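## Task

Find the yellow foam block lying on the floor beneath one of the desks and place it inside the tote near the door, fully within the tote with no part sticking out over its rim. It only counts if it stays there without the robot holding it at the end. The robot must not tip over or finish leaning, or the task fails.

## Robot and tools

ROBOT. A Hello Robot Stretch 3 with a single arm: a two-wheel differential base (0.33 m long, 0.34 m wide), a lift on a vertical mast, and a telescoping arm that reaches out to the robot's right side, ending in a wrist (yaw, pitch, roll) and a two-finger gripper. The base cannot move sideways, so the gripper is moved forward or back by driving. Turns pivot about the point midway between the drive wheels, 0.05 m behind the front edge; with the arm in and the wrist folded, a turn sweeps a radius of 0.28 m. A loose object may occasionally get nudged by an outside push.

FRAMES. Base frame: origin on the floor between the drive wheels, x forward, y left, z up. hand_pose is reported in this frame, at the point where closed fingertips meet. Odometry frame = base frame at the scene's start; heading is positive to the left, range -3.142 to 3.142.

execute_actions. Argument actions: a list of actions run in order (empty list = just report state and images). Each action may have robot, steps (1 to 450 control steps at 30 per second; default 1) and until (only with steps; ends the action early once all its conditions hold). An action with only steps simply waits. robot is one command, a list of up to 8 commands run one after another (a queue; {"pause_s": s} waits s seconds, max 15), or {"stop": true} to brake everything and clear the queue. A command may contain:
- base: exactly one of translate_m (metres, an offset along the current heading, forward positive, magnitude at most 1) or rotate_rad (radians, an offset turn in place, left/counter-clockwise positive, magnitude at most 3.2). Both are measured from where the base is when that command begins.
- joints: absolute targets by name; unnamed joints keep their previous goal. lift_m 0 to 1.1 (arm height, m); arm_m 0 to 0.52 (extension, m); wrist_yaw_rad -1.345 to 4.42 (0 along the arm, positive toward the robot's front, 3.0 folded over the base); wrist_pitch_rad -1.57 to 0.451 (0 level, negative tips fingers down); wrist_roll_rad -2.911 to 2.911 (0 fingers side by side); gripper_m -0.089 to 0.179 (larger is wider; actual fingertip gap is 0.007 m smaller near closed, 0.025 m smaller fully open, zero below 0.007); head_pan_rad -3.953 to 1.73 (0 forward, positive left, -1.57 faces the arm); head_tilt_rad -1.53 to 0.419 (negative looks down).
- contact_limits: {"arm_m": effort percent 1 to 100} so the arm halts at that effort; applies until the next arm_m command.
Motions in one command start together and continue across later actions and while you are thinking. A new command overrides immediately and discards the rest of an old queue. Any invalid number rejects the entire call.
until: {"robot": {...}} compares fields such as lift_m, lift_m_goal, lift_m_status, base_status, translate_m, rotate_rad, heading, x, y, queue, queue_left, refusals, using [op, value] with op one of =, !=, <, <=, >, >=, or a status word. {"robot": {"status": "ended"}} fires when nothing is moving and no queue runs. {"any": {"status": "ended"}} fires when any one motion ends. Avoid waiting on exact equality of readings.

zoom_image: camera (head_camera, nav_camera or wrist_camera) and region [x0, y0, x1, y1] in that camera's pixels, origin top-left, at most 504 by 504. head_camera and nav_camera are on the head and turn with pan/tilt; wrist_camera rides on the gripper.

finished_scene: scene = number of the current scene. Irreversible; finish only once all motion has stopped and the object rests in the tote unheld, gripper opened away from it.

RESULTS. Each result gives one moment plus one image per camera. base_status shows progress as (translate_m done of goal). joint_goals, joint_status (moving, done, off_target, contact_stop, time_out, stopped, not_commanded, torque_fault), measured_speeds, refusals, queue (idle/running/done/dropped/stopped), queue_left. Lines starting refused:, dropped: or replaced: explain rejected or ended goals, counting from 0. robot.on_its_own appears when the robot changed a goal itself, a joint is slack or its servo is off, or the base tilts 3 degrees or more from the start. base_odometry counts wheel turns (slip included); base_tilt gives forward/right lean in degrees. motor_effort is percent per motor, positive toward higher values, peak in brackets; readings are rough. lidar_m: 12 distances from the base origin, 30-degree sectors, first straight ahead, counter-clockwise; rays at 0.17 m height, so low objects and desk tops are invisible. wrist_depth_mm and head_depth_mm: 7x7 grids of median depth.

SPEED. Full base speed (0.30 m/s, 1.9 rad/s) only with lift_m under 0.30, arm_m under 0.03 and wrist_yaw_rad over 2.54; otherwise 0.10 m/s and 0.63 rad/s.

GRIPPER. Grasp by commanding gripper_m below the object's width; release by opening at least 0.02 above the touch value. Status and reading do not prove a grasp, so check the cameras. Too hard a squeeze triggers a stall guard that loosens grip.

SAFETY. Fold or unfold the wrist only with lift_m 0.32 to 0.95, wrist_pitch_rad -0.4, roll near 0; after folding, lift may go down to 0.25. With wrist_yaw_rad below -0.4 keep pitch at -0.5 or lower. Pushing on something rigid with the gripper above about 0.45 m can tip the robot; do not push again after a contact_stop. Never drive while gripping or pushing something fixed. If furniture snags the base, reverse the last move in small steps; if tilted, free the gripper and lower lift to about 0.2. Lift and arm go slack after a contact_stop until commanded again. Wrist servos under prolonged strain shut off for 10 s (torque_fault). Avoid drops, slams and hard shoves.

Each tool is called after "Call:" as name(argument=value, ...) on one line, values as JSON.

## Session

Call:
execute_actions(actions=[])

Scene clock: 0.00 s.
robot.base_odometry: x=+0.000 y=+0.000 heading=+0.000 (m, m, rad; robot's odometry frame)
robot.turned_by_wheels: +0.000 (rad since the last result)
robot.turned_by_imu: +0.000 (rad since the last result)
robot.base_tilt: forward=-1.8 right=-0.3 (deg)
robot.lidar_m: 1.35 1.82 1.09 0.73 0.67 0.68 0.86 1.60 1.68 1.14 1.06 1.07
robot.head_depth_mm: 1215 1183 1190 1207 1209 1212 1218 / 1331 1337 1341 1336 1329 1334 1343 / 1500 1496 1494 1499 1500 1498 1488 / 1686 1682 1697 1693 1689 1691 1696 / 1944 1941 1961 1951 1951 1958 1954 / 1919 1952 1951 1981 1967 1998 1989 / 1819 1791 1787 1811 1839 1847 1857
robot.base_status: not_commanded
robot.joint_positions: lift_m=+0.322 arm_m=-0.002 wrist_yaw_rad=+3.056 wrist_pitch_rad=-0.592 wrist_roll_rad=-0.019 gripper_m=+0.037 head_pan_rad=+0.005 head_tilt_rad=+0.005
robot.joint_goals: lift_m=+0.322 arm_m=-0.002 wrist_yaw_rad=+3.056 wrist_pitch_rad=-0.592 wrist_roll_rad=-0.019 gripper_m=+0.037 head_pan_rad=+0.005 head_tilt_rad=+0.005
robot.joint_status: lift_m=not_commanded arm_m=not_commanded wrist_yaw_rad=not_commanded wrist_pitch_rad=not_commanded wrist_roll_rad=not_commanded gripper_m=not_commanded head_pan_rad=not_commanded head_tilt_rad=not_commanded
robot.measured_speeds: translate_m=+0.000 rotate_rad=+0.000 lift_m=+0.000 arm_m=+0.000 wrist_yaw_rad=+0.000 wrist_pitch_rad=+0.000 wrist_roll_rad=+0.000 head_pan_rad=+0.000 head_tilt_rad=+0.000
robot: refusals=0 queue=idle queue_left=0
robot.motor_effort: left_wheel=-1 right_wheel=+0 lift_m=+29 arm_m=+0 wrist_yaw_rad=+1 wrist_pitch_rad=+5 wrist_roll_rad=+0 gripper_m=+0 head_pan_rad=+0 head_tilt_rad=+2 (%)
robot.hand_pose: x=-0.0042 y=+0.0554 z=+0.2975 quat_wxyz=(+0.234, +0.678, +0.180, +0.673) (m; robot's base frame)
robot.wrist_depth_mm: 541 595 750 861 - - - / 567 653 - 920 980 979 - / 618 722 - 782 778 762 777 / 625 647 657 642 650 632 643 / 550 547 559 565 567 549 550 / 487 - - - 496 481 481 / - - - - 423 427 422
pictures: head_camera (sideways: a quarter turn clockwise sets it upright), nav_camera (sideways: a quarter turn counterclockwise sets it upright), wrist_camera
camera_calibration (this result's frames):
head_camera: T_world_to_cam=[[-0.0223679, -0.0117152, -0.999681, 1.32258], [0.0242543, 0.999631, -0.0122572, 0.0181061], [0.999456, -0.0245207, -0.0220755, -0.0210897], [0, 0, 0, 1]] pos_world=[0.0502222, -0.0031224, 1.32191]
nav_camera: T_world_to_cam=[[0.0229801, -0.0117791, 0.999667, -1.26364], [-0.0522962, -0.998576, -0.0105641, 0.072853], [0.998367, -0.052036, -0.0235634, -0.0152528], [0, 0, 0, 1]] pos_world=[0.0480763, 0.057071, 1.26363]
wrist_camera: T_world_to_cam=[[0.999572, -0.0189874, 0.0222753, 0.0021344], [0.00368192, -0.673425, -0.739246, 0.297619], [0.0290371, 0.739011, -0.673067, 0.32866], [0, 0, 0, 1]] pos_world=[-0.0127726, -0.0424193, 0.441176]
Images, in order (width x height): head_camera 896x504, nav_camera 672x504, wrist_camera 644x364.

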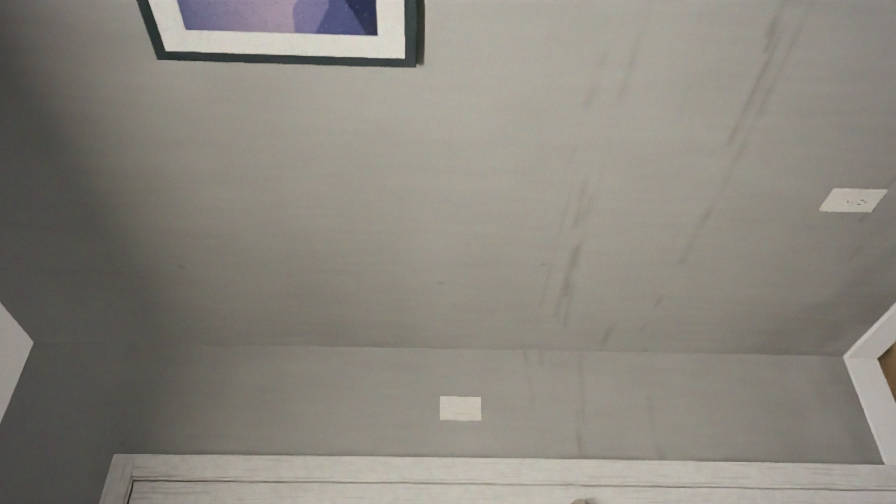

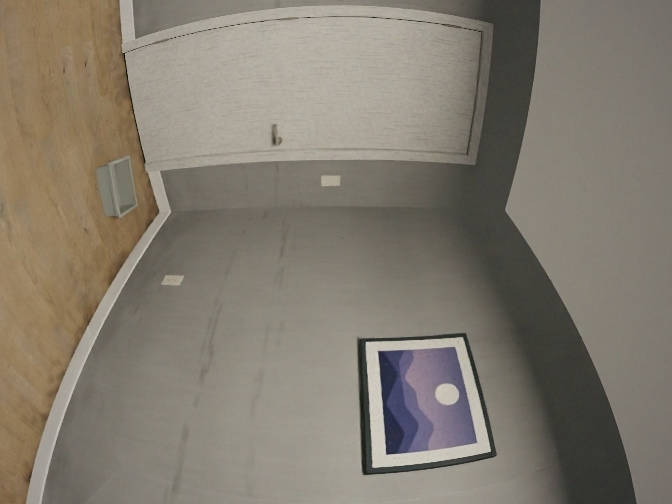

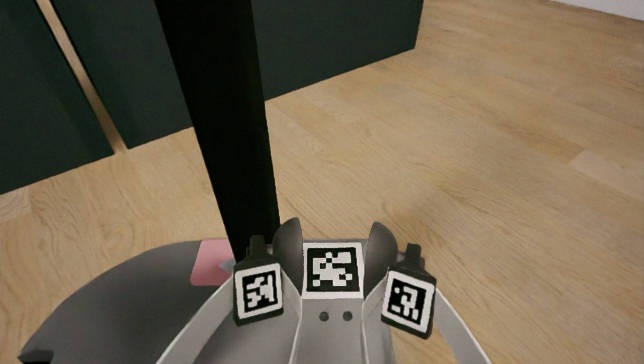

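Call:
execute_actions(actions=[{"robot":[{"joints":{"wrist_pitch_rad":-0.4,"lift_m":0.28,"head_tilt_rad":-0.5,"head_pan_rad":0.3}},{"base":{"rotate_rad":0.865}},{"base":{"translate_m":1.0}},{"base":{"translate_m":0.39}},{"base":{"rotate_rad":1.34}}],"steps":450,"until":{"robot":{"status":"ended"}}}])

Scene clock: 13.73 s.
robot.base_odometry: x=+0.902 y=+1.058 heading=+2.205 (m, m, rad; robot's odometry frame)
robot.turned_by_wheels: +2.205 (rad since the last result)
robot.turned_by_imu: +2.223 (rad since the last result)
robot.base_tilt: forward=-1.6 right=-0.2 (deg)
robot.lidar_m: 1.80 0.67 0.59 1.34 1.97 1.41 1.36 0.70 0.49 0.49 0.52 0.70
robot.head_depth_mm: 2817 3051 3223 2584 1977 1601 1343 / 2872 3118 3323 2574 1966 1592 1345 / 2938 3183 3355 2547 1954 1588 1339 / 3027 3273 3461 2518 1957 1592 1337 / 3120 3409 3586 2541 1949 1582 1334 / 3122 3485 3376 2540 1875 1302 1272 / 780 798 838 883 936 988 1063
robot.base_status: done (rotate_rad +1.3399 of +1.3400)
robot.joint_positions: lift_m=+0.280 arm_m=-0.002 wrist_yaw_rad=+3.056 wrist_pitch_rad=-0.419 wrist_roll_rad=-0.019 gripper_m=+0.037 head_pan_rad=+0.293 head_tilt_rad=-0.495
robot.joint_goals: lift_m=+0.280 arm_m=-0.002 wrist_yaw_rad=+3.056 wrist_pitch_rad=-0.400 wrist_roll_rad=-0.019 gripper_m=+0.037 head_pan_rad=+0.300 head_tilt_rad=-0.500
robot.joint_status: lift_m=done arm_m=not_commanded wrist_yaw_rad=not_commanded wrist_pitch_rad=done wrist_roll_rad=not_commanded gripper_m=not_commanded head_pan_rad=done head_tilt_rad=done
robot.measured_speeds: translate_m=+0.000 rotate_rad=+0.000 lift_m=+0.000 arm_m=+0.000 wrist_yaw_rad=+0.000 wrist_pitch_rad=+0.000 wrist_roll_rad=+0.000 head_pan_rad=+0.000 head_tilt_rad=+0.000
robot: refusals=0 queue=done queue_left=0
robot.motor_effort: left_wheel=-2(8) right_wheel=+2(11) lift_m=+26(26) arm_m=+0(0) wrist_yaw_rad=+0(0) wrist_pitch_rad=+9(11) wrist_roll_rad=+1(1) gripper_m=+0(0) head_pan_rad=+4(34) head_tilt_rad=-1(18) (%)
robot.hand_pose: x=-0.0021 y=+0.0804 z=+0.2926 quat_wxyz=(+0.176, +0.691, +0.119, +0.691) (m; robot's base frame)
robot.wrist_depth_mm: - - - - - 663 483 / - - - - - 668 513 / 969 953 - 999 985 666 560 / 752 765 - 749 779 669 615 / 610 606 605 622 639 629 621 / 508 527 - 528 533 512 520 / 452 - - - 426 442 446
pictures: head_camera (sideways: a quarter turn clockwise sets it upright), nav_camera (sideways: a quarter turn counterclockwise sets it upright), wrist_camera
camera_calibration (this result's frames):
head_camera: T_world_to_cam=[[-0.474271, -0.155236, -0.866584, 1.15144], [-0.269789, 0.962601, -0.0247833, 0.0361951], [0.838022, 0.222041, -0.498415, 0.599863], [0, 0, 0, 1]] pos_world=[0.0531594, 0.0107084, 1.29769]
nav_camera: T_world_to_cam=[[0.481468, 0.132864, 0.866335, -1.09223], [0.235414, -0.971725, 0.0181946, 0.0336598], [0.844256, 0.195187, -0.499133, 0.604652], [0, 0, 0, 1]] pos_world=[0.00746908, 0.0598056, 1.24743]
wrist_camera: T_world_to_cam=[[0.999161, -0.0236637, 0.0334138, -0.00228226], [0.0155089, -0.536535, -0.843735, 0.330448], [0.0378936, 0.843546, -0.535718, 0.258285], [0, 0, 0, 1]] pos_world=[-0.0126319, -0.0406319, 0.417255]
Images, in order (width x height): head_camera 896x504, nav_camera 672x504, wrist_camera 644x364.

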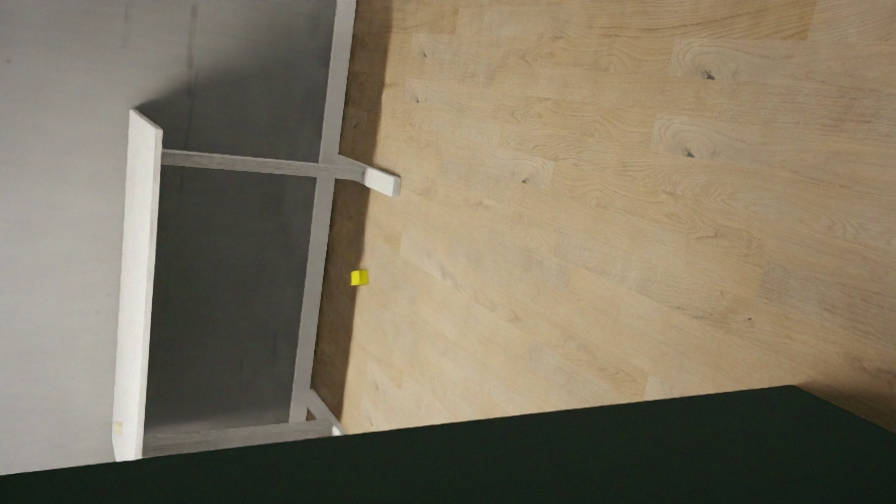

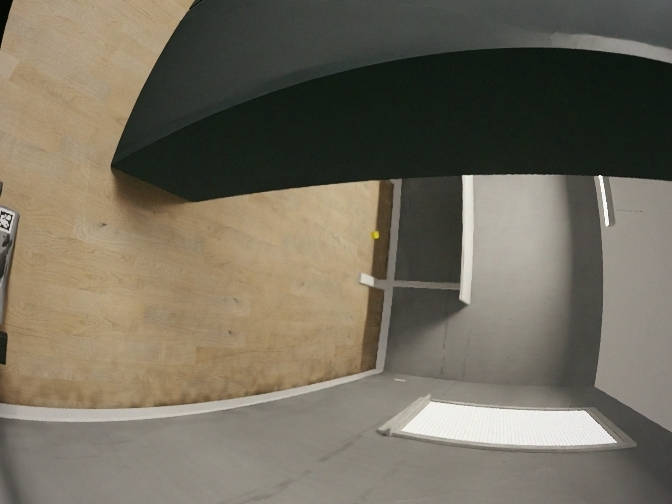

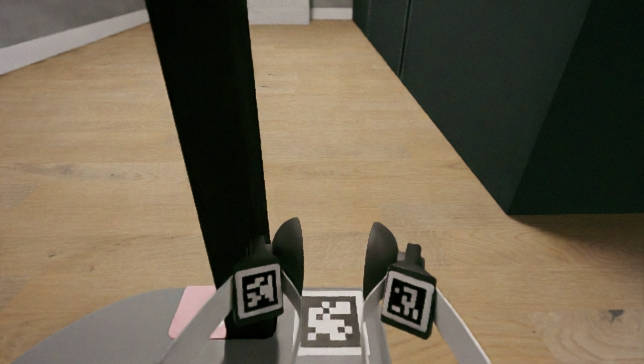

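Call:
execute_actions(actions=[{"robot":[{"base":{"rotate_rad":0.12}},{"base":{"translate_m":1.0}},{"base":{"rotate_rad":0.47}},{"base":{"translate_m":1.0}},{"base":{"translate_m":0.46}},{"base":{"rotate_rad":0.97},"joints":{"head_pan_rad":-1.57,"head_tilt_rad":-1.0}},{"joints":{"lift_m":0.34}},{"joints":{"wrist_yaw_rad":0,"gripper_m":0.15}}],"steps":450,"until":{"robot":{"status":"ended"}}},{"steps":300,"until":{"robot":{"status":"ended"}}},{"robot":{"joints":{"wrist_pitch_rad":-0.7,"lift_m":0.2}},"steps":300,"until":{"robot":{"status":"ended"}}}])

Scene clock: 38.27 s.
robot.base_odometry: x=-1.156 y=+2.283 heading=-2.519 (m, m, rad; robot's odometry frame)
robot.turned_by_wheels: +1.560 (rad since the last result)
robot.turned_by_imu: +1.576 (rad since the last result)
robot.base_tilt: forward=-1.7 right=-0.3 (deg)
robot.lidar_m: 1.93 2.19 1.46 1.54 1.44 1.45 1.38 1.41 0.86 1.18 1.21 1.05
robot.head_depth_mm: 575 494 1604 1428 1331 1230 1125 / 573 493 1617 1492 1347 1224 1154 / 572 492 1625 1483 1343 1220 - / 569 489 1610 1484 1339 1235 - / 567 488 1616 1485 1342 1217 1121 / 564 486 1596 1490 1340 1216 1117 / 564 485 1585 1478 1332 1216 1118
robot.base_status: done (rotate_rad +0.9699 of +0.9700)
robot.joint_positions: lift_m=+0.200 arm_m=-0.002 wrist_yaw_rad=+0.002 wrist_pitch_rad=-0.710 wrist_roll_rad=-0.019 gripper_m=+0.150 head_pan_rad=-1.563 head_tilt_rad=-0.988
robot.joint_goals: lift_m=+0.200 arm_m=-0.002 wrist_yaw_rad=+0.000 wrist_pitch_rad=-0.700 wrist_roll_rad=-0.019 gripper_m=+0.150 head_pan_rad=-1.570 head_tilt_rad=-1.000
robot.joint_status: lift_m=done arm_m=not_commanded wrist_yaw_rad=done wrist_pitch_rad=done wrist_roll_rad=not_commanded gripper_m=done head_pan_rad=done head_tilt_rad=done
robot.measured_speeds: translate_m=+0.000 rotate_rad=+0.000 lift_m=+0.000 arm_m=+0.000 wrist_yaw_rad=+0.000 wrist_pitch_rad=+0.000 wrist_roll_rad=+0.000 head_pan_rad=+0.000 head_tilt_rad=+0.000
robot: refusals=0 queue=done queue_left=0
robot.motor_effort: left_wheel=-2(8) right_wheel=+1(9) lift_m=+26(32) arm_m=+0(1) wrist_yaw_rad=-1(0) wrist_pitch_rad=+4(7) wrist_roll_rad=+0(0) gripper_m=-1(88) head_pan_rad=-4(53) head_tilt_rad=-4(21) (%)
robot.hand_pose: x=-0.0212 y=-0.3218 z=+0.1536 quat_wxyz=(+0.670, +0.249, -0.656, -0.243) (m; robot's base frame)
robot.wrist_depth_mm: 683 680 666 663 663 647 516 / 546 544 542 494 543 536 499 / 457 465 460 458 457 453 446 / 401 401 395 398 394 394 395 / 352 360 352 352 351 348 346 / 313 - 313 313 311 314 310 / 288 280 287 285 283 280 286
pictures: head_camera (sideways: a quarter turn clockwise sets it upright), nav_camera (sideways: a quarter turn counterclockwise sets it upright), wrist_camera
camera_calibration (this result's frames):
head_camera: T_world_to_cam=[[-0.0183246, 0.849467, -0.527324, 0.706519], [0.999511, 0.00219082, -0.031204, 0.036793], [-0.0253515, -0.527638, -0.849091, 1.06123], [0, 0, 0, 1]] pos_world=[0.00307547, -0.0402993, 1.27479]
nav_camera: T_world_to_cam=[[-0.00516963, -0.84991, 0.526902, -0.646903], [-0.998588, 0.0322484, 0.0422203, 0.00992829], [-0.0528752, -0.52594, -0.848877, 1.06501], [0, 0, 0, 1]] pos_world=[0.0628828, 0.010002, 1.2445]
wrist_camera: T_world_to_cam=[[-0.997409, -0.0705032, 0.0143233, -0.0425394], [-0.0626128, 0.752617, -0.655475, 0.381943], [0.0354331, -0.654673, -0.755081, 0.0753482], [0, 0, 0, 1]] pos_world=[-0.0211845, -0.241128, 0.307858]
Images, in order (width x height): head_camera 896x504, nav_camera 672x504, wrist_camera 644x364.

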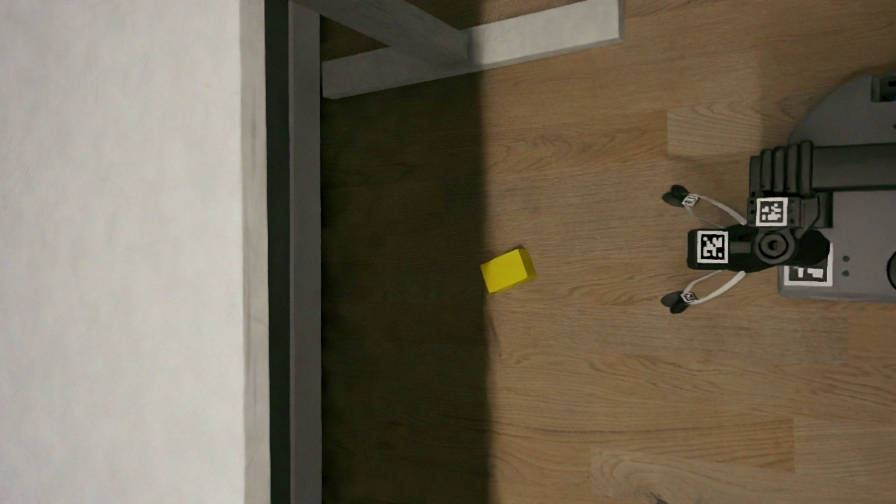

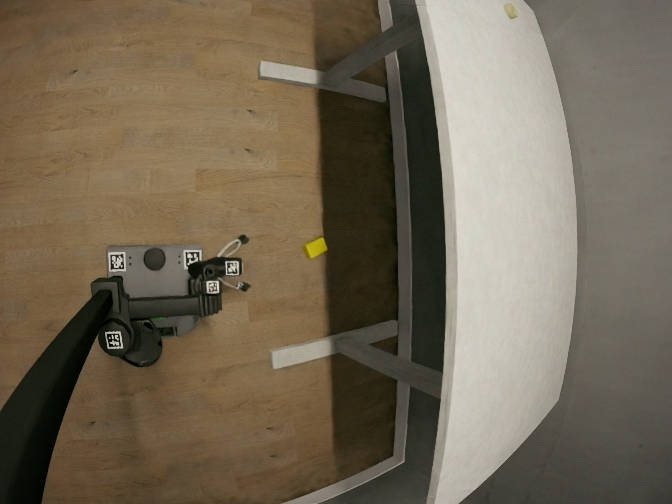

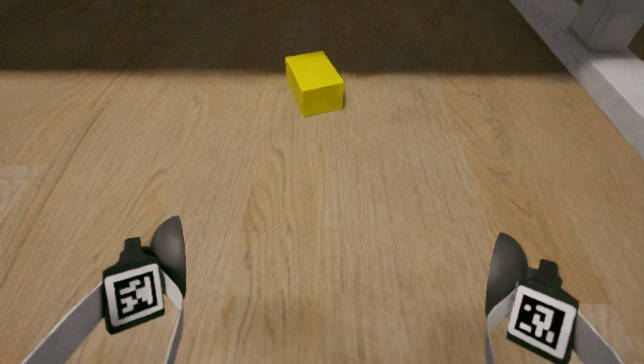

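Call:
execute_actions(actions=[{"robot":[{"base":{"translate_m":-0.01},"joints":{"arm_m":0.355,"lift_m":0.14,"wrist_yaw_rad":0.25}}],"steps":450,"until":{"robot":{"status":"ended"}}}])

Scene clock: 42.60 s.
robot.base_odometry: x=-1.148 y=+2.289 heading=-2.519 (m, m, rad; robot's odometry frame)
robot.turned_by_wheels: +0.000 (rad since the last result)
robot.turned_by_imu: +0.000 (rad since the last result)
robot.base_tilt: forward=-1.7 right=-0.2 (deg)
robot.lidar_m: 1.94 2.20 1.46 1.58 1.44 1.43 1.37 1.40 0.85 1.18 1.21 1.06
robot.head_depth_mm: 574 494 1598 1416 1335 1227 1124 / 572 493 1603 1496 1339 1223 1148 / 572 491 1624 1483 1342 1236 - / 570 490 1611 1510 1318 1221 - / 566 488 1615 1493 1341 1217 1121 / 564 486 1598 1489 1338 1216 1115 / 562 485 1602 1478 1336 1214 1120
robot.base_status: done (translate_m -0.0100 of -0.0100)
robot.joint_positions: lift_m=+0.140 arm_m=+0.355 wrist_yaw_rad=+0.249 wrist_pitch_rad=-0.710 wrist_roll_rad=-0.019 gripper_m=+0.150 head_pan_rad=-1.563 head_tilt_rad=-0.988
robot.joint_goals: lift_m=+0.140 arm_m=+0.355 wrist_yaw_rad=+0.250 wrist_pitch_rad=-0.700 wrist_roll_rad=-0.019 gripper_m=+0.150 head_pan_rad=-1.570 head_tilt_rad=-1.000
robot.joint_status: lift_m=done arm_m=done wrist_yaw_rad=done wrist_pitch_rad=done wrist_roll_rad=not_commanded gripper_m=done head_pan_rad=done head_tilt_rad=done
robot.measured_speeds: translate_m=+0.000 rotate_rad=+0.000 lift_m=+0.000 arm_m=+0.000 wrist_yaw_rad=+0.000 wrist_pitch_rad=+0.000 wrist_roll_rad=+0.000 head_pan_rad=+0.000 head_tilt_rad=+0.000
robot: refusals=0 queue=done queue_left=0
robot.motor_effort: left_wheel=-3(7) right_wheel=+2(3) lift_m=+26(24) arm_m=+1(2) wrist_yaw_rad=-1(0) wrist_pitch_rad=+5(5) wrist_roll_rad=+0(0) gripper_m=+1(1) head_pan_rad=-4(4) head_tilt_rad=-3(3) (%)
robot.hand_pose: x=+0.0224 y=-0.6728 z=+0.0935 quat_wxyz=(+0.694, +0.328, -0.620, -0.159) (m; robot's base frame)
robot.wrist_depth_mm: 534 538 528 525 516 502 478 / 433 432 432 433 431 429 424 / 366 366 361 361 366 360 360 / 317 320 317 317 313 313 314 / 280 284 280 225 278 279 276 / 250 - 249 202 248 249 247 / 228 222 226 183 224 222 229
pictures: head_camera (sideways: a quarter turn clockwise sets it upright), nav_camera (sideways: a quarter turn counterclockwise sets it upright), wrist_camera
camera_calibration (this result's frames):
head_camera: T_world_to_cam=[[-0.0181093, 0.849471, -0.527324, 0.706518], [0.999511, 0.00193751, -0.031204, 0.036793], [-0.0254852, -0.527632, -0.849091, 1.06123], [0, 0, 0, 1]] pos_world=[0.00306526, -0.0402986, 1.27479]
nav_camera: T_world_to_cam=[[-0.00538503, -0.849909, 0.526902, -0.646902], [-0.99858, 0.0325015, 0.0422203, 0.00992824], [-0.0530085, -0.525926, -0.848877, 1.06501], [0, 0, 0, 1]] pos_world=[0.0628853, 0.00998762, 1.2445]
wrist_camera: T_world_to_cam=[[-0.949906, -0.312211, 0.0142687, -0.18658], [-0.244834, 0.71498, -0.654874, 0.588152], [0.194257, -0.625562, -0.755604, -0.18535], [0, 0, 0, 1]] pos_world=[0.00277186, -0.594717, 0.247776]
Images, in order (width x height): head_camera 896x504, nav_camera 672x504, wrist_camera 644x364.

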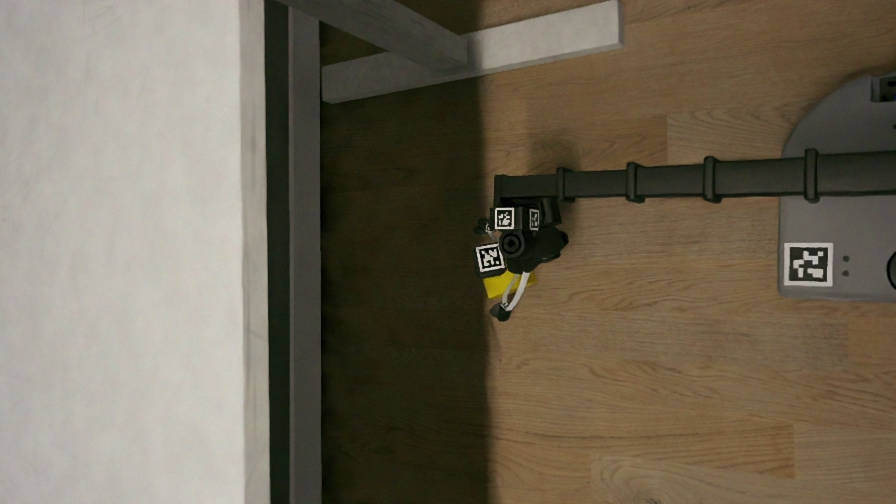

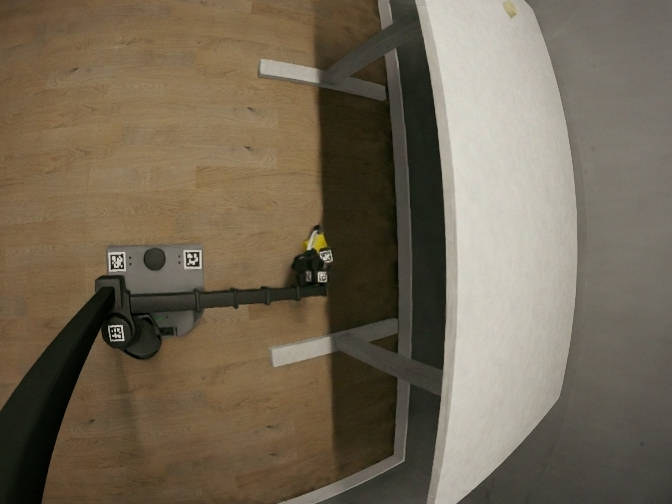

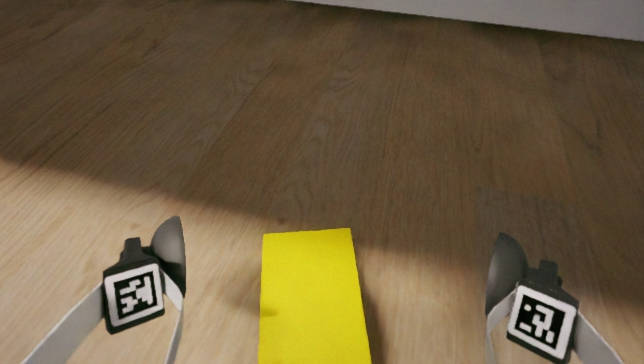

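Call:
execute_actions(actions=[{"robot":[{"joints":{"wrist_yaw_rad":0.34}},{"joints":{"lift_m":0.085}},{"joints":{"gripper_m":0.02}},{"joints":{"lift_m":0.36,"arm_m":0,"wrist_pitch_rad":-0.4}},{"joints":{"wrist_yaw_rad":2.75}},{"joints":{"lift_m":0.29}}],"steps":450,"until":{"robot":{"status":"ended"}}}])

Scene clock: 54.03 s.
robot.base_odometry: x=-1.148 y=+2.289 heading=-2.519 (m, m, rad; robot's odometry frame)
robot.turned_by_wheels: +0.000 (rad since the last result)
robot.turned_by_imu: +0.001 (rad since the last result)
robot.base_tilt: forward=-1.7 right=-0.3 (deg)
robot.lidar_m: 1.93 2.21 1.46 1.58 1.44 1.44 1.37 1.40 0.86 1.18 1.21 1.06
robot.head_depth_mm: 575 494 1607 1416 1327 1227 1129 / 573 492 1606 1498 1351 1225 1153 / 571 491 1618 1496 1342 1241 - / 568 490 1630 1480 1341 1243 - / 566 488 1619 1482 1335 1223 1121 / 565 488 1603 1485 1335 1226 1119 / 562 485 1603 1478 1341 1214 1117
robot.base_status: done (translate_m -0.0100 of -0.0100)
robot.joint_positions: lift_m=+0.290 arm_m=+0.000 wrist_yaw_rad=+2.748 wrist_pitch_rad=-0.422 wrist_roll_rad=-0.019 gripper_m=+0.021 head_pan_rad=-1.563 head_tilt_rad=-0.988
robot.joint_goals: lift_m=+0.290 arm_m=+0.000 wrist_yaw_rad=+2.750 wrist_pitch_rad=-0.400 wrist_roll_rad=-0.019 gripper_m=+0.020 head_pan_rad=-1.570 head_tilt_rad=-1.000
robot.joint_status: lift_m=done arm_m=done wrist_yaw_rad=done wrist_pitch_rad=done wrist_roll_rad=not_commanded gripper_m=done head_pan_rad=done head_tilt_rad=done
robot.measured_speeds: translate_m=+0.000 rotate_rad=+0.000 lift_m=+0.000 arm_m=+0.000 wrist_yaw_rad=+0.000 wrist_pitch_rad=+0.000 wrist_roll_rad=+0.000 head_pan_rad=+0.000 head_tilt_rad=+0.000
robot: refusals=0 queue=done queue_left=0
robot.motor_effort: left_wheel=-2(3) right_wheel=+1(3) lift_m=+26(36) arm_m=-1(3) wrist_yaw_rad=+2(0) wrist_pitch_rad=+10(11) wrist_roll_rad=+0(1) gripper_m=-18(98) head_pan_rad=-4(4) head_tilt_rad=-4(3) (%)
robot.hand_pose: x=+0.0646 y=+0.0616 z=+0.3019 quat_wxyz=(+0.281, +0.701, +0.013, +0.656) (m; robot's base frame)
robot.wrist_depth_mm: - - - - - - - / - - - - - - - / - - - - - - - / - 768 773 180 783 806 804 / - 626 645 159 601 634 622 / 497 529 - 143 143 528 526 / 464 - - 130 134 455 463
pictures: head_camera (sideways: a quarter turn clockwise sets it upright), nav_camera (sideways: a quarter turn counterclockwise sets it upright), wrist_camera
camera_calibration (this result's frames):
head_camera: T_world_to_cam=[[-0.0181092, 0.849471, -0.527324, 0.706518], [0.999511, 0.00193739, -0.031204, 0.036793], [-0.0254853, -0.527632, -0.849091, 1.06123], [0, 0, 0, 1]] pos_world=[0.00306525, -0.0402986, 1.27479]
nav_camera: T_world_to_cam=[[-0.00538513, -0.849909, 0.526902, -0.646902], [-0.99858, 0.0325016, 0.0422203, 0.00992824], [-0.0530086, -0.525926, -0.848877, 1.06501], [0, 0, 0, 1]] pos_world=[0.0628853, 0.00998761, 1.2445]
wrist_camera: T_world_to_cam=[[0.945009, -0.325352, 0.033213, -0.0475285], [-0.148946, -0.518576, -0.841958, 0.336096], [0.291156, 0.790712, -0.538519, 0.264343], [0, 0, 0, 1]] pos_world=[0.0180099, -0.0501917, 0.426911]
Images, in order (width x height): head_camera 896x504, nav_camera 672x504, wrist_camera 644x364.

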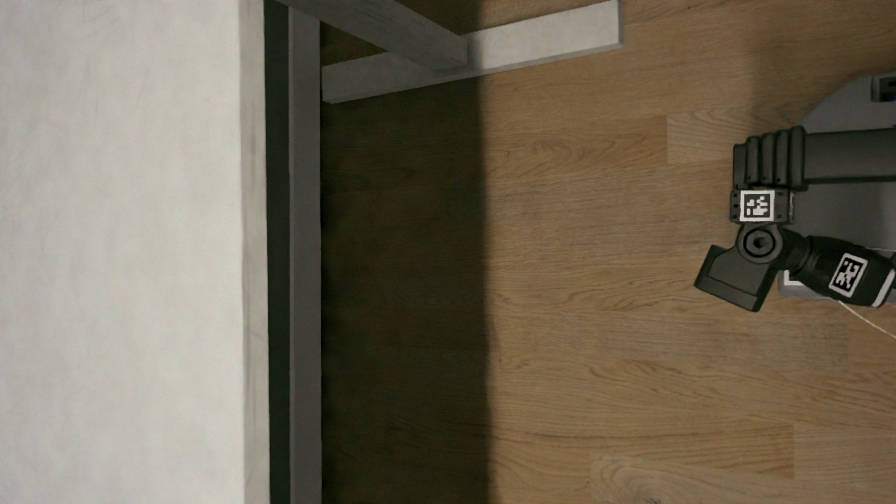

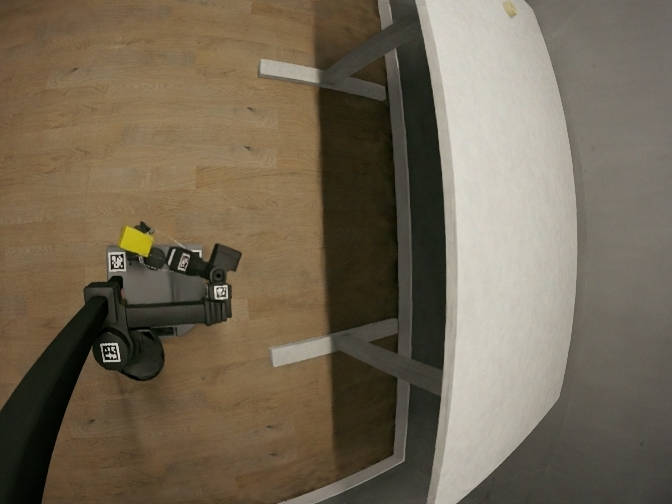

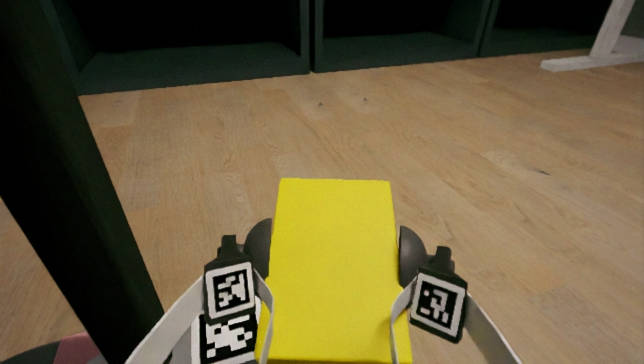

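Call:
execute_actions(actions=[{"robot":[{"base":{"rotate_rad":2.19},"joints":{"head_pan_rad":0,"head_tilt_rad":-0.7}},{"base":{"translate_m":1.0}},{"base":{"translate_m":0.5}},{"base":{"rotate_rad":-0.63}}],"steps":450,"until":{"robot":{"status":"ended"}}}])

Scene clock: 67.10 s.
robot.base_odometry: x=+0.272 y=+1.805 heading=-0.959 (m, m, rad; robot's odometry frame)
robot.turned_by_wheels: +1.560 (rad since the last result)
robot.turned_by_imu: +1.572 (rad since the last result)
robot.base_tilt: forward=-1.7 right=-0.3 (deg)
robot.lidar_m: 2.31 0.87 0.60 0.57 0.58 0.76 1.82 2.50 3.04 1.27 0.41 0.52
robot.head_depth_mm: 2094 2350 2404 1924 1611 1075 1085 / 2066 2333 2377 1922 1590 1378 1204 / 2065 2323 2417 1897 1593 1373 1200 / 2047 2294 2367 1896 1588 1361 1195 / 2047 2275 2301 1891 1587 1368 1194 / 2014 2267 2347 1897 1585 1355 1196 / 2017 2226 2263 1897 1577 1354 1191
robot.base_status: done (rotate_rad -0.6299 of -0.6300)
robot.joint_positions: lift_m=+0.290 arm_m=+0.000 wrist_yaw_rad=+2.749 wrist_pitch_rad=-0.422 wrist_roll_rad=-0.019 gripper_m=+0.021 head_pan_rad=-0.007 head_tilt_rad=-0.703
robot.joint_goals: lift_m=+0.290 arm_m=+0.000 wrist_yaw_rad=+2.750 wrist_pitch_rad=-0.400 wrist_roll_rad=-0.019 gripper_m=+0.020 head_pan_rad=+0.000 head_tilt_rad=-0.700
robot.joint_status: lift_m=done arm_m=done wrist_yaw_rad=done wrist_pitch_rad=done wrist_roll_rad=not_commanded gripper_m=done head_pan_rad=done head_tilt_rad=done
robot.measured_speeds: translate_m=+0.000 rotate_rad=+0.000 lift_m=+0.000 arm_m=+0.000 wrist_yaw_rad=+0.000 wrist_pitch_rad=+0.000 wrist_roll_rad=+0.000 head_pan_rad=+0.000 head_tilt_rad=+0.000
robot: refusals=0 queue=done queue_left=0
robot.motor_effort: left_wheel=+1(7) right_wheel=-2(10) lift_m=+26(26) arm_m=-2(2) wrist_yaw_rad=+0(1) wrist_pitch_rad=+10(10) wrist_roll_rad=+0(0) gripper_m=-18(18) head_pan_rad=+3(56) head_tilt_rad=+1(16) (%)
robot.hand_pose: x=+0.0645 y=+0.0616 z=+0.3019 quat_wxyz=(+0.281, +0.701, +0.013, +0.656) (m; robot's base frame)
robot.wrist_depth_mm: 486 514 567 630 692 793 889 / - 551 616 672 774 884 - / - 599 671 747 815 920 - / - 646 700 181 778 787 784 / - 622 654 160 591 631 634 / 509 545 - 143 142 524 532 / 452 - - 129 135 456 457
pictures: head_camera (sideways: a quarter turn clockwise sets it upright), nav_camera (sideways: a quarter turn counterclockwise sets it upright), wrist_camera
camera_calibration (this result's frames):
head_camera: T_world_to_cam=[[-0.667599, -0.00700602, -0.744488, 0.99344], [0.021124, 0.999375, -0.028347, 0.0390527], [0.744222, -0.034651, -0.667033, 0.8198], [0, 0, 0, 1]] pos_world=[0.0522817, -0.00366141, 1.28755]
nav_camera: T_world_to_cam=[[0.667803, -0.016493, 0.744155, -0.934085], [-0.0572536, -0.997931, 0.0292618, 0.0210434], [0.742133, -0.0621467, -0.667365, 0.824137], [0, 0, 0, 1]] pos_world=[0.0133703, 0.0568114, 1.24449]
wrist_camera: T_world_to_cam=[[0.945194, -0.324816, 0.033216, -0.0474514], [-0.14865, -0.518661, -0.841958, 0.33608], [0.29071, 0.790876, -0.538519, 0.264363], [0, 0, 0, 1]] pos_world=[0.017956, -0.05018, 0.426906]
Images, in order (width x height): head_camera 896x504, nav_camera 672x504, wrist_camera 644x364.

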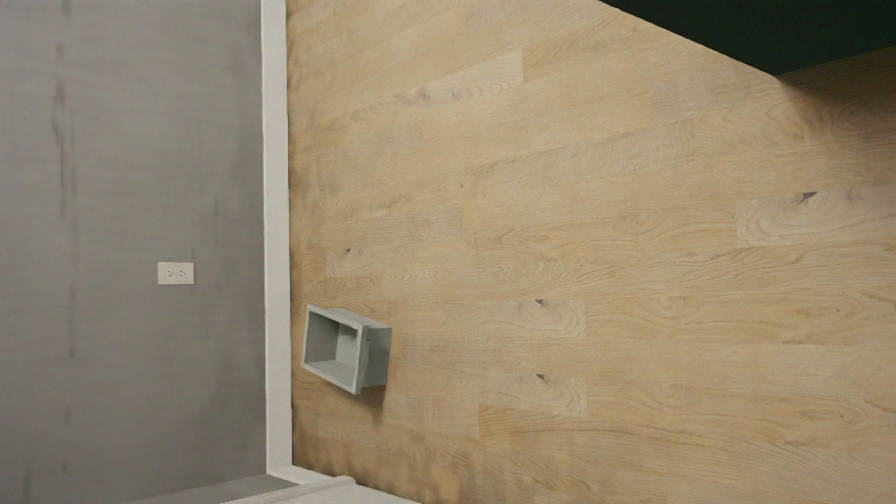

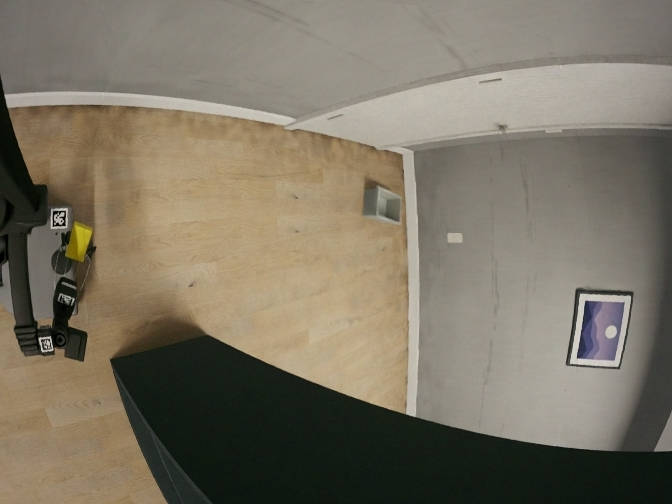

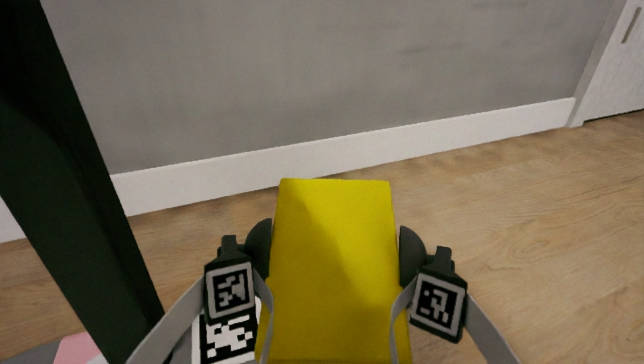

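Call:
execute_actions(actions=[{"robot":[{"base":{"rotate_rad":0.175}},{"base":{"translate_m":1.0}},{"base":{"translate_m":0.27}},{"base":{"rotate_rad":1.38},"joints":{"head_pan_rad":-1.57,"head_tilt_rad":-1.0}},{"joints":{"lift_m":0.35}},{"joints":{"wrist_yaw_rad":0}},{"joints":{"wrist_pitch_rad":-0.7,"lift_m":0.3}}],"steps":450,"until":{"robot":{"status":"ended"}}},{"steps":300,"until":{"robot":{"status":"ended"}}}])

Scene clock: 84.13 s.
robot.base_odometry: x=+1.171 y=+0.908 heading=+0.596 (m, m, rad; robot's odometry frame)
robot.turned_by_wheels: +1.555 (rad since the last result)
robot.turned_by_imu: +1.569 (rad since the last result)
robot.base_tilt: forward=-1.7 right=-0.2 (deg)
robot.lidar_m: 0.41 0.41 0.56 1.26 0.85 0.88 1.99 1.65 1.13 1.06 0.64 0.44
robot.head_depth_mm: 1063 1263 1554 1505 1349 1232 1129 / 1060 1255 1539 1505 1349 1231 1153 / 1052 1243 1517 1494 1346 1234 - / 1044 1236 1515 1447 1335 1193 - / 1035 1225 1491 1477 1318 1222 1122 / 1026 1214 1478 1483 1335 1224 1120 / 1018 1209 1458 1454 1331 1214 1120
robot.base_status: done (rotate_rad +1.3799 of +1.3800)
robot.joint_positions: lift_m=+0.300 arm_m=+0.000 wrist_yaw_rad=+0.002 wrist_pitch_rad=-0.712 wrist_roll_rad=-0.019 gripper_m=+0.021 head_pan_rad=-1.563 head_tilt_rad=-0.988
robot.joint_goals: lift_m=+0.300 arm_m=+0.000 wrist_yaw_rad=+0.000 wrist_pitch_rad=-0.700 wrist_roll_rad=-0.019 gripper_m=+0.020 head_pan_rad=-1.570 head_tilt_rad=-1.000
robot.joint_status: lift_m=done arm_m=done wrist_yaw_rad=done wrist_pitch_rad=done wrist_roll_rad=not_commanded gripper_m=done head_pan_rad=done head_tilt_rad=done
robot.measured_speeds: translate_m=+0.000 rotate_rad=+0.000 lift_m=+0.000 arm_m=+0.000 wrist_yaw_rad=+0.000 wrist_pitch_rad=+0.000 wrist_roll_rad=+0.000 head_pan_rad=+0.000 head_tilt_rad=+0.000
robot: refusals=0 queue=done queue_left=0
robot.motor_effort: left_wheel=-3(8) right_wheel=+2(10) lift_m=+26(35) arm_m=-2(2) wrist_yaw_rad=-1(2) wrist_pitch_rad=+6(7) wrist_roll_rad=+1(0) gripper_m=-18(18) head_pan_rad=-4(55) head_tilt_rad=-3(16) (%)
robot.hand_pose: x=-0.0212 y=-0.3234 z=+0.2532 quat_wxyz=(+0.669, +0.250, -0.656, -0.244) (m; robot's base frame)
robot.wrist_depth_mm: 594 795 809 799 795 796 789 / 584 705 691 564 730 729 723 / 561 615 553 601 611 621 606 / 526 540 383 180 528 521 530 / 471 460 462 160 462 456 464 / 418 419 - 142 142 419 416 / 384 381 378 129 134 380 376
pictures: head_camera (sideways: a quarter turn clockwise sets it upright), nav_camera (sideways: a quarter turn counterclockwise sets it upright), wrist_camera
camera_calibration (this result's frames):
head_camera: T_world_to_cam=[[-0.0183152, 0.849493, -0.527282, 0.706464], [0.999511, 0.00218105, -0.0312043, 0.0367934], [-0.0253578, -0.527596, -0.849117, 1.06126], [0, 0, 0, 1]] pos_world=[0.003075, -0.040298, 1.27479]
nav_camera: T_world_to_cam=[[-0.00517905, -0.849936, 0.52686, -0.646849], [-0.998587, 0.0322577, 0.0422223, 0.0099257], [-0.0528815, -0.525897, -0.848903, 1.06505], [0, 0, 0, 1]] pos_world=[0.0628828, 0.0100042, 1.2445]
wrist_camera: T_world_to_cam=[[-0.997406, -0.0705713, 0.0141603, -0.0440566], [-0.0626439, 0.754213, -0.653635, 0.448471], [0.035448, -0.652827, -0.756677, 0.150445], [0, 0, 0, 1]] pos_world=[-0.0211814, -0.243137, 0.407599]
Images, in order (width x height): head_camera 896x504, nav_camera 672x504, wrist_camera 644x364.

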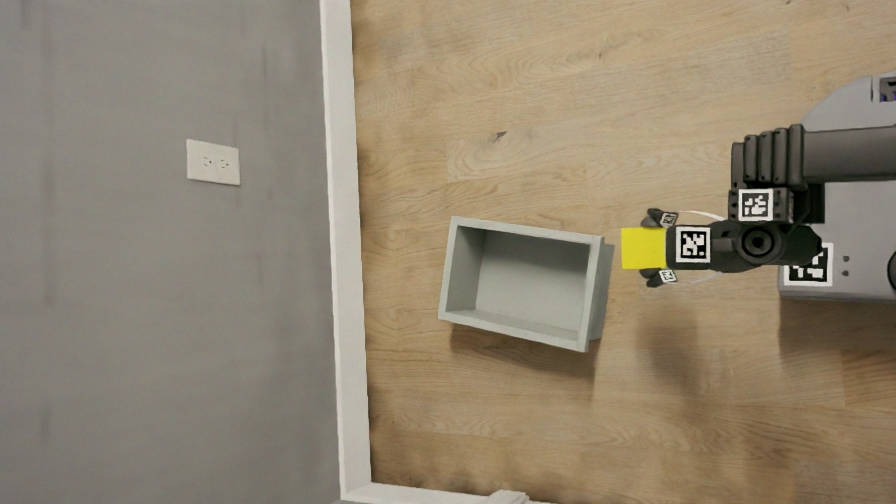

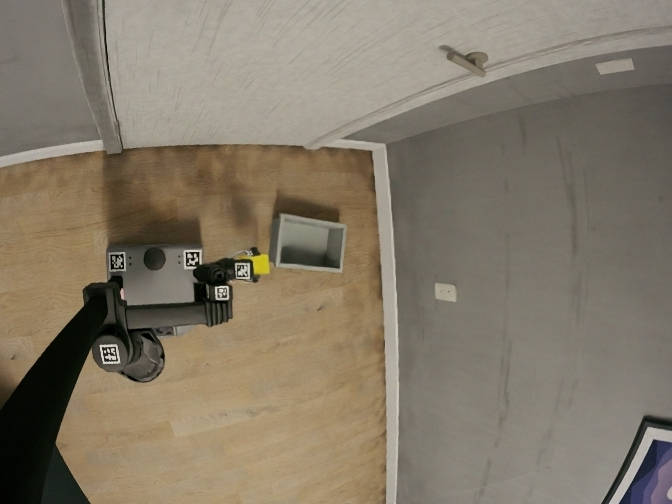

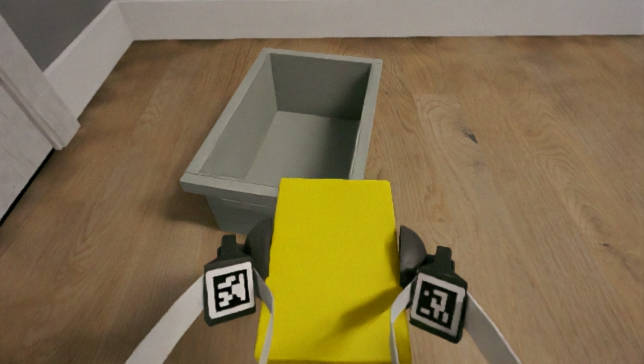

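Call:
execute_actions(actions=[{"robot":[{"base":{"translate_m":0.088},"joints":{"arm_m":0.34,"wrist_yaw_rad":-0.18,"lift_m":0.27}},{"joints":{"lift_m":0.18}}],"steps":450,"until":{"robot":{"status":"ended"}}}])

Scene clock: 89.77 s.
robot.base_odometry: x=+1.244 y=+0.958 heading=+0.596 (m, m, rad; robot's odometry frame)
robot.turned_by_wheels: +0.000 (rad since the last result)
robot.turned_by_imu: +0.000 (rad since the last result)
robot.base_tilt: forward=-1.7 right=-0.2 (deg)
robot.lidar_m: 0.32 0.33 0.45 1.00 0.97 0.92 2.01 1.63 1.12 1.05 0.51 0.34
robot.head_depth_mm: 1061 1258 1554 1505 1353 1230 1125 / 1047 1239 1532 1498 1346 1228 1154 / 1046 1234 1515 1488 1333 1221 - / 1037 1222 1501 1514 1306 1216 - / 1026 1209 1484 1481 1336 1214 1122 / 1023 1200 1479 1491 1336 1222 1121 / 1012 1189 1371 1348 1267 1191 1103
robot.base_status: done (translate_m +0.0880 of +0.0880)
robot.joint_positions: lift_m=+0.180 arm_m=+0.340 wrist_yaw_rad=-0.179 wrist_pitch_rad=-0.713 wrist_roll_rad=-0.019 gripper_m=+0.021 head_pan_rad=-1.563 head_tilt_rad=-0.988
robot.joint_goals: lift_m=+0.180 arm_m=+0.340 wrist_yaw_rad=-0.180 wrist_pitch_rad=-0.700 wrist_roll_rad=-0.019 gripper_m=+0.020 head_pan_rad=-1.570 head_tilt_rad=-1.000
robot.joint_status: lift_m=done arm_m=done wrist_yaw_rad=done wrist_pitch_rad=done wrist_roll_rad=not_commanded gripper_m=done head_pan_rad=done head_tilt_rad=done
robot.measured_speeds: translate_m=+0.000 rotate_rad=+0.000 lift_m=+0.000 arm_m=+0.000 wrist_yaw_rad=+0.000 wrist_pitch_rad=+0.000 wrist_roll_rad=+0.000 head_pan_rad=+0.000 head_tilt_rad=+0.000
robot: refusals=0 queue=done queue_left=0
robot.motor_effort: left_wheel=-3(4) right_wheel=+3(6) lift_m=+26(26) arm_m=+2(1) wrist_yaw_rad=+0(1) wrist_pitch_rad=+6(6) wrist_roll_rad=+0(1) gripper_m=-18(18) head_pan_rad=-5(4) head_tilt_rad=-4(3) (%)
robot.hand_pose: x=-0.0533 y=-0.6599 z=+0.1330 quat_wxyz=(+0.644, +0.189, -0.676, -0.304) (m; robot's base frame)
robot.wrist_depth_mm: 418 426 448 479 510 536 548 / 455 475 477 497 494 502 490 / 431 420 421 420 420 420 423 / 367 368 234 181 235 350 363 / 324 320 232 160 243 200 322 / 290 280 - 142 142 171 286 / 261 254 235 128 135 157 261
pictures: head_camera (sideways: a quarter turn clockwise sets it upright), nav_camera (sideways: a quarter turn counterclockwise sets it upright), wrist_camera
camera_calibration (this result's frames):
head_camera: T_world_to_cam=[[-0.0180618, 0.849498, -0.527282, 0.706463], [0.999511, 0.00188293, -0.0312043, 0.0367934], [-0.0255151, -0.527588, -0.849117, 1.06127], [0, 0, 0, 1]] pos_world=[0.00306298, -0.0402971, 1.27479]
nav_camera: T_world_to_cam=[[-0.00543255, -0.849935, 0.52686, -0.646847], [-0.998578, 0.0325555, 0.0422223, 0.00992564], [-0.0530384, -0.525881, -0.848903, 1.06505], [0, 0, 0, 1]] pos_world=[0.0628858, 0.00998727, 1.2445]
wrist_camera: T_world_to_cam=[[-0.993802, 0.11027, 0.0141011, 0.0214345], [0.0743645, 0.753706, -0.65299, 0.628621], [-0.0826336, -0.647894, -0.757235, -0.161978], [0, 0, 0, 1]] pos_world=[-0.0388302, -0.581104, 0.287525]
Images, in order (width x height): head_camera 896x504, nav_camera 672x504, wrist_camera 644x364.

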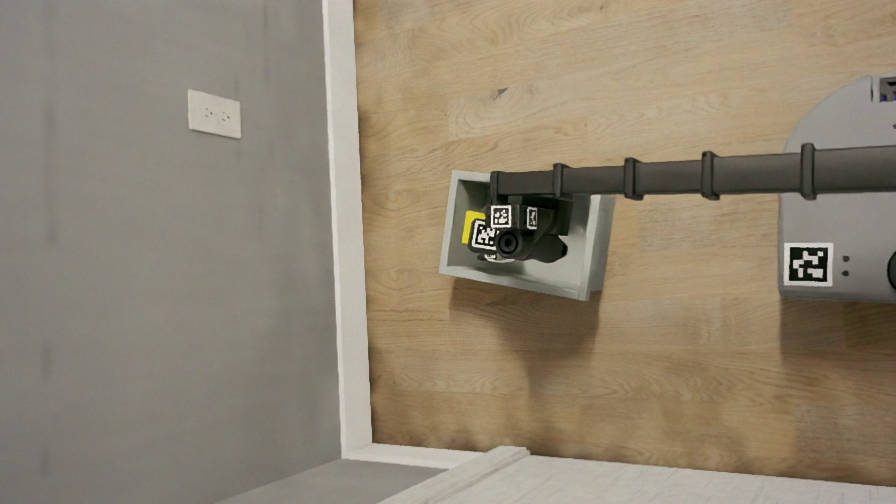

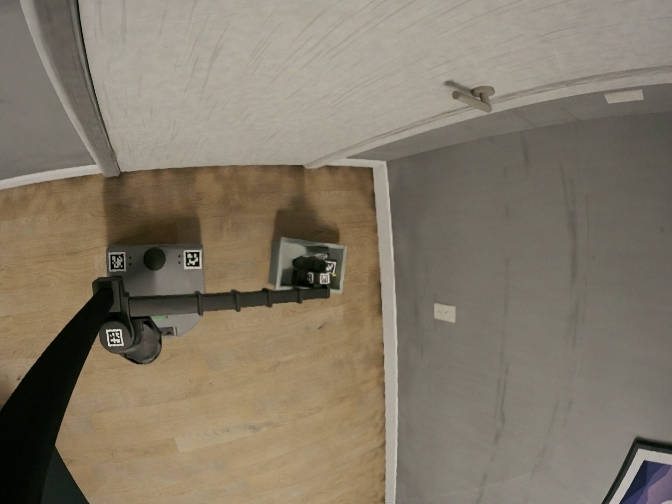

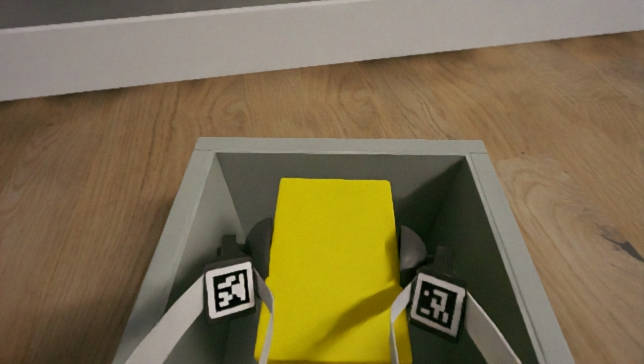

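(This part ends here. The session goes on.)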